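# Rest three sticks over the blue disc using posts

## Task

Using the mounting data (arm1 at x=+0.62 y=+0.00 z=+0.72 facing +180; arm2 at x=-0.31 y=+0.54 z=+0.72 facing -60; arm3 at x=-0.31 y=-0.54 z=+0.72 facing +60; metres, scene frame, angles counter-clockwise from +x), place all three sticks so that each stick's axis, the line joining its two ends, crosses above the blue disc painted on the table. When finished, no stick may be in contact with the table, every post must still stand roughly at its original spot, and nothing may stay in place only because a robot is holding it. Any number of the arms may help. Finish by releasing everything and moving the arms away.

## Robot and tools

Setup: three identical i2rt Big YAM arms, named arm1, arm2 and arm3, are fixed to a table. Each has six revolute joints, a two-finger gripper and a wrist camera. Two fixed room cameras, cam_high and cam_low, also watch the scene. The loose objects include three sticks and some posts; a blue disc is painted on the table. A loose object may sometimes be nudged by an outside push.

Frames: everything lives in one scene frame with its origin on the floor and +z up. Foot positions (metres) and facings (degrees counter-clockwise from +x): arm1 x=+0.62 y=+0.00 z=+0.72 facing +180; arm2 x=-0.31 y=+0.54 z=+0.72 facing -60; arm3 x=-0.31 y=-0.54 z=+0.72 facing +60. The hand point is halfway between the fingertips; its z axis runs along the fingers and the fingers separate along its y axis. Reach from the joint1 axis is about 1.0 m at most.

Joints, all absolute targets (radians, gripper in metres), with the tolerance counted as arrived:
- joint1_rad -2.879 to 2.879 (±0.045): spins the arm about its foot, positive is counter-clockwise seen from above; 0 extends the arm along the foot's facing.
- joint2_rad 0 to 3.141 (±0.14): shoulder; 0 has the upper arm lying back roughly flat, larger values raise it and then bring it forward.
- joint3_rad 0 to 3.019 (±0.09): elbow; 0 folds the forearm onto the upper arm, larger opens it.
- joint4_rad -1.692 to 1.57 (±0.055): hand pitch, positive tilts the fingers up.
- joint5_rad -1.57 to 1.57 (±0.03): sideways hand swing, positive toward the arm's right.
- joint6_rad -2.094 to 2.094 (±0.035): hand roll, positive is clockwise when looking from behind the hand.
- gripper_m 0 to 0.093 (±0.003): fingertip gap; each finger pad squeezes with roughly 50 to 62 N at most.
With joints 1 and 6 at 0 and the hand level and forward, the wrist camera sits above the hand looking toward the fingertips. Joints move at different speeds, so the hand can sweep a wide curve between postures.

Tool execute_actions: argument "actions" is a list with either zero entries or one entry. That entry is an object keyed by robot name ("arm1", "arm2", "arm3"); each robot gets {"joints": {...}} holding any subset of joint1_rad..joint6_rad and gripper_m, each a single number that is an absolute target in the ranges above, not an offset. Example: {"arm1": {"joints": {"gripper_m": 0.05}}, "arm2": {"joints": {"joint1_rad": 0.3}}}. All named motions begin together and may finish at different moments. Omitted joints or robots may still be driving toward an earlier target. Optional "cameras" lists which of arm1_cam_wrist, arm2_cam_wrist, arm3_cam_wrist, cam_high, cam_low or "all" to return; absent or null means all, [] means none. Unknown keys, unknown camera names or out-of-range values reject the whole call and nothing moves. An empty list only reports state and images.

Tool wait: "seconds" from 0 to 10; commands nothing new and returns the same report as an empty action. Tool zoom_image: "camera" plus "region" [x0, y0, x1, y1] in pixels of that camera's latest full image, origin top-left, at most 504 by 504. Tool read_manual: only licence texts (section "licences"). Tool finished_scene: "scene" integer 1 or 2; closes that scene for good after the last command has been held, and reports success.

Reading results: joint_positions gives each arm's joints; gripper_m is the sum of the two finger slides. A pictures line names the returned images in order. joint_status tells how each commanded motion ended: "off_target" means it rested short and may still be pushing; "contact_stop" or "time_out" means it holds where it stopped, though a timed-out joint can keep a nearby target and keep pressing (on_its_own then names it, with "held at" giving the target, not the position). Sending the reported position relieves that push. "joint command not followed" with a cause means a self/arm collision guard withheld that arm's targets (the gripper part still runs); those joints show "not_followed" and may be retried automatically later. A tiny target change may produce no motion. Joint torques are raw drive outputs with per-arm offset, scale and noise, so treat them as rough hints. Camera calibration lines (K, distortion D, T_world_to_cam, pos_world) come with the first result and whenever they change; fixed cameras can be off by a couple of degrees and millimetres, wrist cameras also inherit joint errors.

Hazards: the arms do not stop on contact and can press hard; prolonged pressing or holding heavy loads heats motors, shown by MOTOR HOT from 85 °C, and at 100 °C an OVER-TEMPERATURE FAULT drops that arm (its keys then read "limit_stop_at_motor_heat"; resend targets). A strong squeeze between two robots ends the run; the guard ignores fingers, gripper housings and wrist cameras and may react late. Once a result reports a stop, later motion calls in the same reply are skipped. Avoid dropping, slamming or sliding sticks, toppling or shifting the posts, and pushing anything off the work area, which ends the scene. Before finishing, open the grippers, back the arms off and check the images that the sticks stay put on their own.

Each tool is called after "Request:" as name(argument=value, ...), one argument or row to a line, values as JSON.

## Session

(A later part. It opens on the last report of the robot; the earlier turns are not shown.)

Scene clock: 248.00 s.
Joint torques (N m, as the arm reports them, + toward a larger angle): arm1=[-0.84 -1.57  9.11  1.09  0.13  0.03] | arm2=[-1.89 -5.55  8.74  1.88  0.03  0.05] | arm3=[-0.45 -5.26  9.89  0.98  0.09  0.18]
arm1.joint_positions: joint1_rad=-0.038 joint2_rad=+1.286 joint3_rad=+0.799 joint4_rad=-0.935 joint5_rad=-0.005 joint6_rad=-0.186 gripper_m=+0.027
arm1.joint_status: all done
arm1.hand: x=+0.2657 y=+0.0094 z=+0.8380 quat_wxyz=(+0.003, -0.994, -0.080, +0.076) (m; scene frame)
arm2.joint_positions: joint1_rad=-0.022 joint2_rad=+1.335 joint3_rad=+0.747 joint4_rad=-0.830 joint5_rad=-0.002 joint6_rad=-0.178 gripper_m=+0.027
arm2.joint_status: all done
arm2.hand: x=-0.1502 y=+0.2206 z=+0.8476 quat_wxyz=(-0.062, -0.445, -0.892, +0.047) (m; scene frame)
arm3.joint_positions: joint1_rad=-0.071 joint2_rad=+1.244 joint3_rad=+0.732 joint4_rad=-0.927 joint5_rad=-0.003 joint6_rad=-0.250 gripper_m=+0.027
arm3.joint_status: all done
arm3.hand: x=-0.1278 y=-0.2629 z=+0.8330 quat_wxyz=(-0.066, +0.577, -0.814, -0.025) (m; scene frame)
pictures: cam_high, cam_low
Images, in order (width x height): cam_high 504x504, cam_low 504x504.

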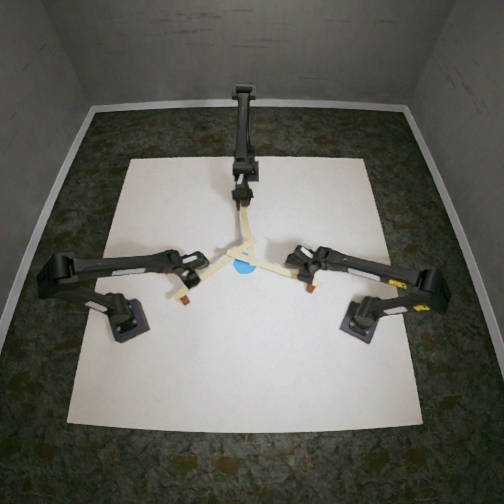

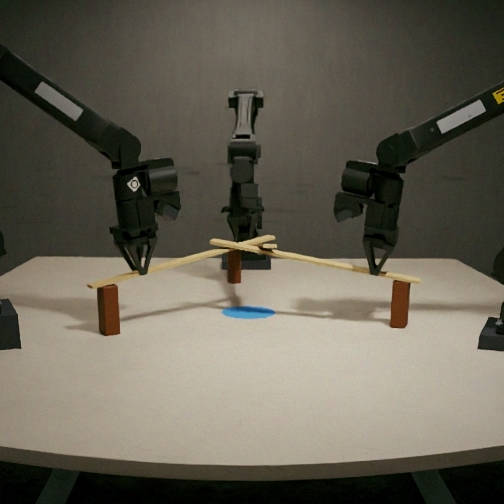

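Request:
execute_actions(
  actions=[
    {"arm1":{"joints":{"joint2_rad":1.286,"joint3_rad":0.799,"gripper_m":0.0285}},"arm2":{"joints":{"joint2_rad":1.335,"joint4_rad":-0.83,"gripper_m":0.0285}},"arm3":{"joints":{"joint2_rad":1.244,"gripper_m":0.0285}}},
  ],
  cameras=["cam_low"],
)

Request:
execute_actions(
  actions=[
    {"arm1":{"joints":{"gripper_m":0.05}},"arm2":{"joints":{"gripper_m":0.05}},"arm3":{"joints":{"gripper_m":0.05}}},
  ],
  cameras=["cam_low","cam_high"],
)

Request:
zoom_image(
  camera="cam_high",
  region=[160, 180, 340, 320],
)

Scene clock: 259.43 s.
Joint torques (N m, as the arm reports them, + toward a larger angle): arm1=[-0.87 -5.28  7.29  1.09  0.13  0.03] | arm2=[-1.96 -8.11  8.73  0.77  0.04  0.05] | arm3=[ 0.06 -6.9   9.71  1.01  0.15  0.17]
arm1.joint_positions: joint1_rad=-0.038 joint2_rad=+1.282 joint3_rad=+0.799 joint4_rad=-0.935 joint5_rad=-0.005 joint6_rad=-0.186 gripper_m=+0.029
arm1.joint_status: all done
arm1.hand: x=+0.2656 y=+0.0094 z=+0.8393 quat_wxyz=(+0.004, -0.994, -0.080, +0.078) (m; scene frame)
arm2.joint_positions: joint1_rad=-0.022 joint2_rad=+1.333 joint3_rad=+0.747 joint4_rad=-0.831 joint5_rad=-0.002 joint6_rad=-0.178 gripper_m=+0.029
arm2.joint_status: all done
arm2.hand: x=-0.1502 y=+0.2205 z=+0.8482 quat_wxyz=(-0.063, -0.445, -0.892, +0.047) (m; scene frame)
arm3.joint_positions: joint1_rad=-0.071 joint2_rad=+1.244 joint3_rad=+0.732 joint4_rad=-0.927 joint5_rad=-0.003 joint6_rad=-0.250 gripper_m=+0.029
arm3.joint_status: all done
arm3.hand: x=-0.1278 y=-0.2629 z=+0.8330 quat_wxyz=(-0.066, +0.577, -0.814, -0.025) (m; scene frame)
pictures: cam_low
Images, in order (width x height): cam_low 504x504.

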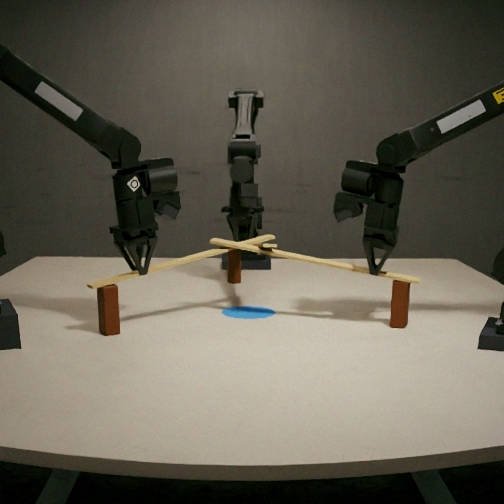

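Scene clock: 259.93 s.
Joint torques (N m, as the arm reports them, + toward a larger angle): arm1=[-0.85 -5.33  7.31  1.01  0.05  0.03] | arm2=[-1.94 -8.12  8.72  0.8   0.04  0.05] | arm3=[-0.33 -6.2  10.    0.87  0.08  0.15]
arm1.joint_positions: joint1_rad=-0.038 joint2_rad=+1.283 joint3_rad=+0.799 joint4_rad=-0.933 joint5_rad=-0.003 joint6_rad=-0.186 gripper_m=+0.050
arm1.joint_status: all done
arm1.hand: x=+0.2652 y=+0.0098 z=+0.8390 quat_wxyz=(+0.004, -0.994, -0.080, +0.078) (m; scene frame)
arm2.joint_positions: joint1_rad=-0.022 joint2_rad=+1.333 joint3_rad=+0.747 joint4_rad=-0.831 joint5_rad=-0.002 joint6_rad=-0.177 gripper_m=+0.050
arm2.joint_status: all done
arm2.hand: x=-0.1502 y=+0.2205 z=+0.8482 quat_wxyz=(-0.063, -0.445, -0.892, +0.047) (m; scene frame)
arm3.joint_positions: joint1_rad=-0.071 joint2_rad=+1.244 joint3_rad=+0.732 joint4_rad=-0.927 joint5_rad=-0.003 joint6_rad=-0.242 gripper_m=+0.050
arm3.joint_status: all done
arm3.hand: x=-0.1277 y=-0.2629 z=+0.8330 quat_wxyz=(-0.065, +0.574, -0.816, -0.025) (m; scene frame)
pictures: cam_high, cam_low
Images, in order (width x height): cam_high 504x504, cam_low 504x504.

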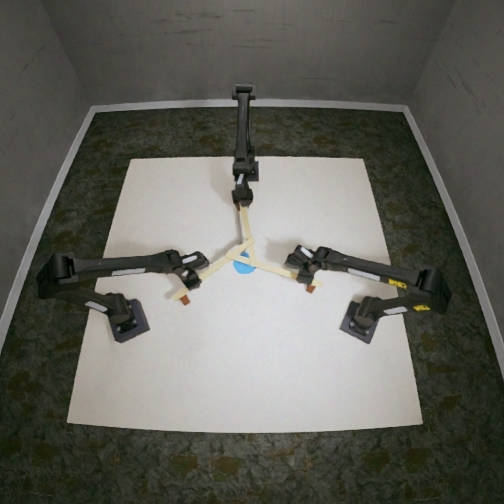

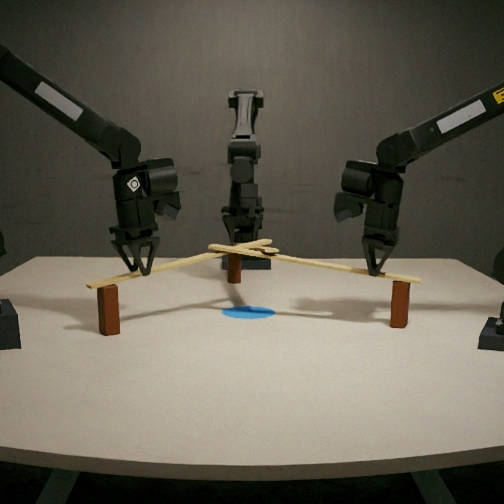

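Region (160, 180, 340, 320) of cam_high's 504x504 image, scaled by 2.800, with more detail than that image has.

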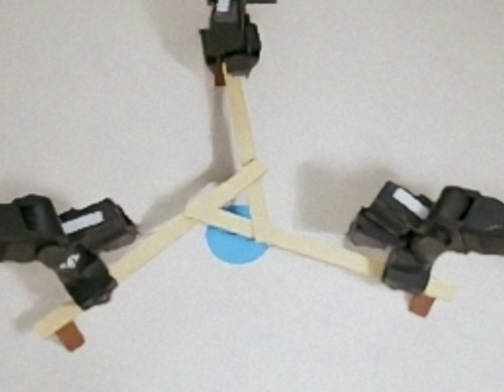

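Holds. Lift clear.

Request:
execute_actions(
  actions=[
    {"arm1":{"joints":{"joint2_rad":0.85}},"arm2":{"joints":{"joint2_rad":0.9}},"arm3":{"joints":{"joint2_rad":0.82}}},
  ],
  cameras=["cam_low","cam_high"],
)

Request:
zoom_image(
  camera="cam_high",
  region=[160, 180, 340, 320],
)

Scene clock: 265.57 s.
Joint torques (N m, as the arm reports them, + toward a larger angle): arm1=[-0.9  -1.67  8.72  1.59  0.06  0.03] | arm2=[-1.9  -3.32 10.97  1.51  0.04  0.06] | arm3=[-0.57 -1.47 11.56  1.62  0.12  0.12]
arm1.joint_positions: joint1_rad=-0.038 joint2_rad=+0.846 joint3_rad=+0.799 joint4_rad=-0.933 joint5_rad=-0.003 joint6_rad=-0.186 gripper_m=+0.050
arm1.joint_status: all done
arm1.hand: x=+0.2809 y=+0.0101 z=+0.9836 quat_wxyz=(+0.027, -0.953, -0.076, +0.292) (m; scene frame)
arm2.joint_positions: joint1_rad=-0.022 joint2_rad=+0.889 joint3_rad=+0.747 joint4_rad=-0.831 joint5_rad=-0.002 joint6_rad=-0.177 gripper_m=+0.050
arm2.joint_status: all done
arm2.hand: x=-0.1509 y=+0.2230 z=+0.9978 quat_wxyz=(-0.237, -0.426, -0.855, +0.177) (m; scene frame)
arm3.joint_positions: joint1_rad=-0.071 joint2_rad=+0.809 joint3_rad=+0.732 joint4_rad=-0.927 joint5_rad=-0.003 joint6_rad=-0.242 gripper_m=+0.050
arm3.joint_status: all done
arm3.hand: x=-0.1329 y=-0.2696 z=+0.9673 quat_wxyz=(-0.265, +0.552, -0.784, -0.102) (m; scene frame)
pictures: cam_high, cam_low
Images, in order (width x height): cam_high 504x504, cam_low 504x504.

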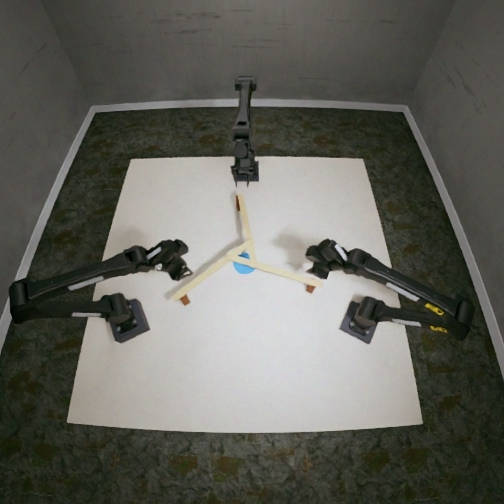

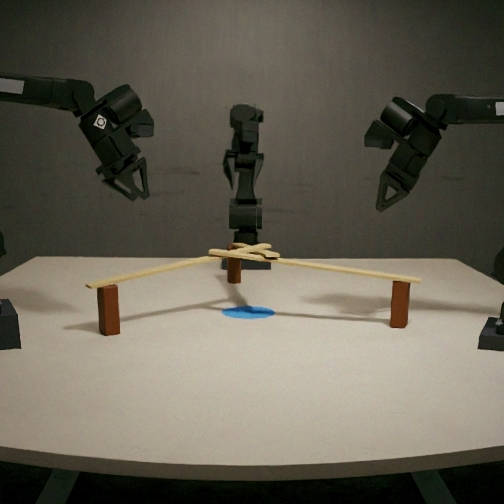

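Region (160, 180, 340, 320) of cam_high's 504x504 image, scaled by 2.800, with more detail than that image has.

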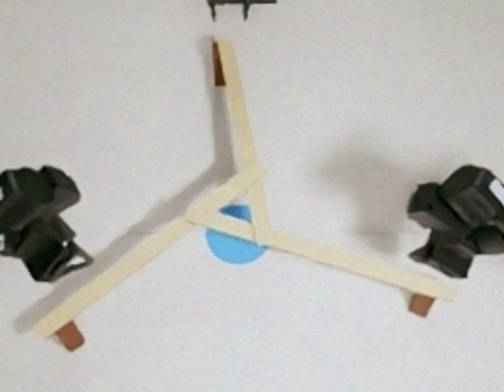

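Request:
finished_scene(
  scene=1,
)

The scene is finished: the task was done.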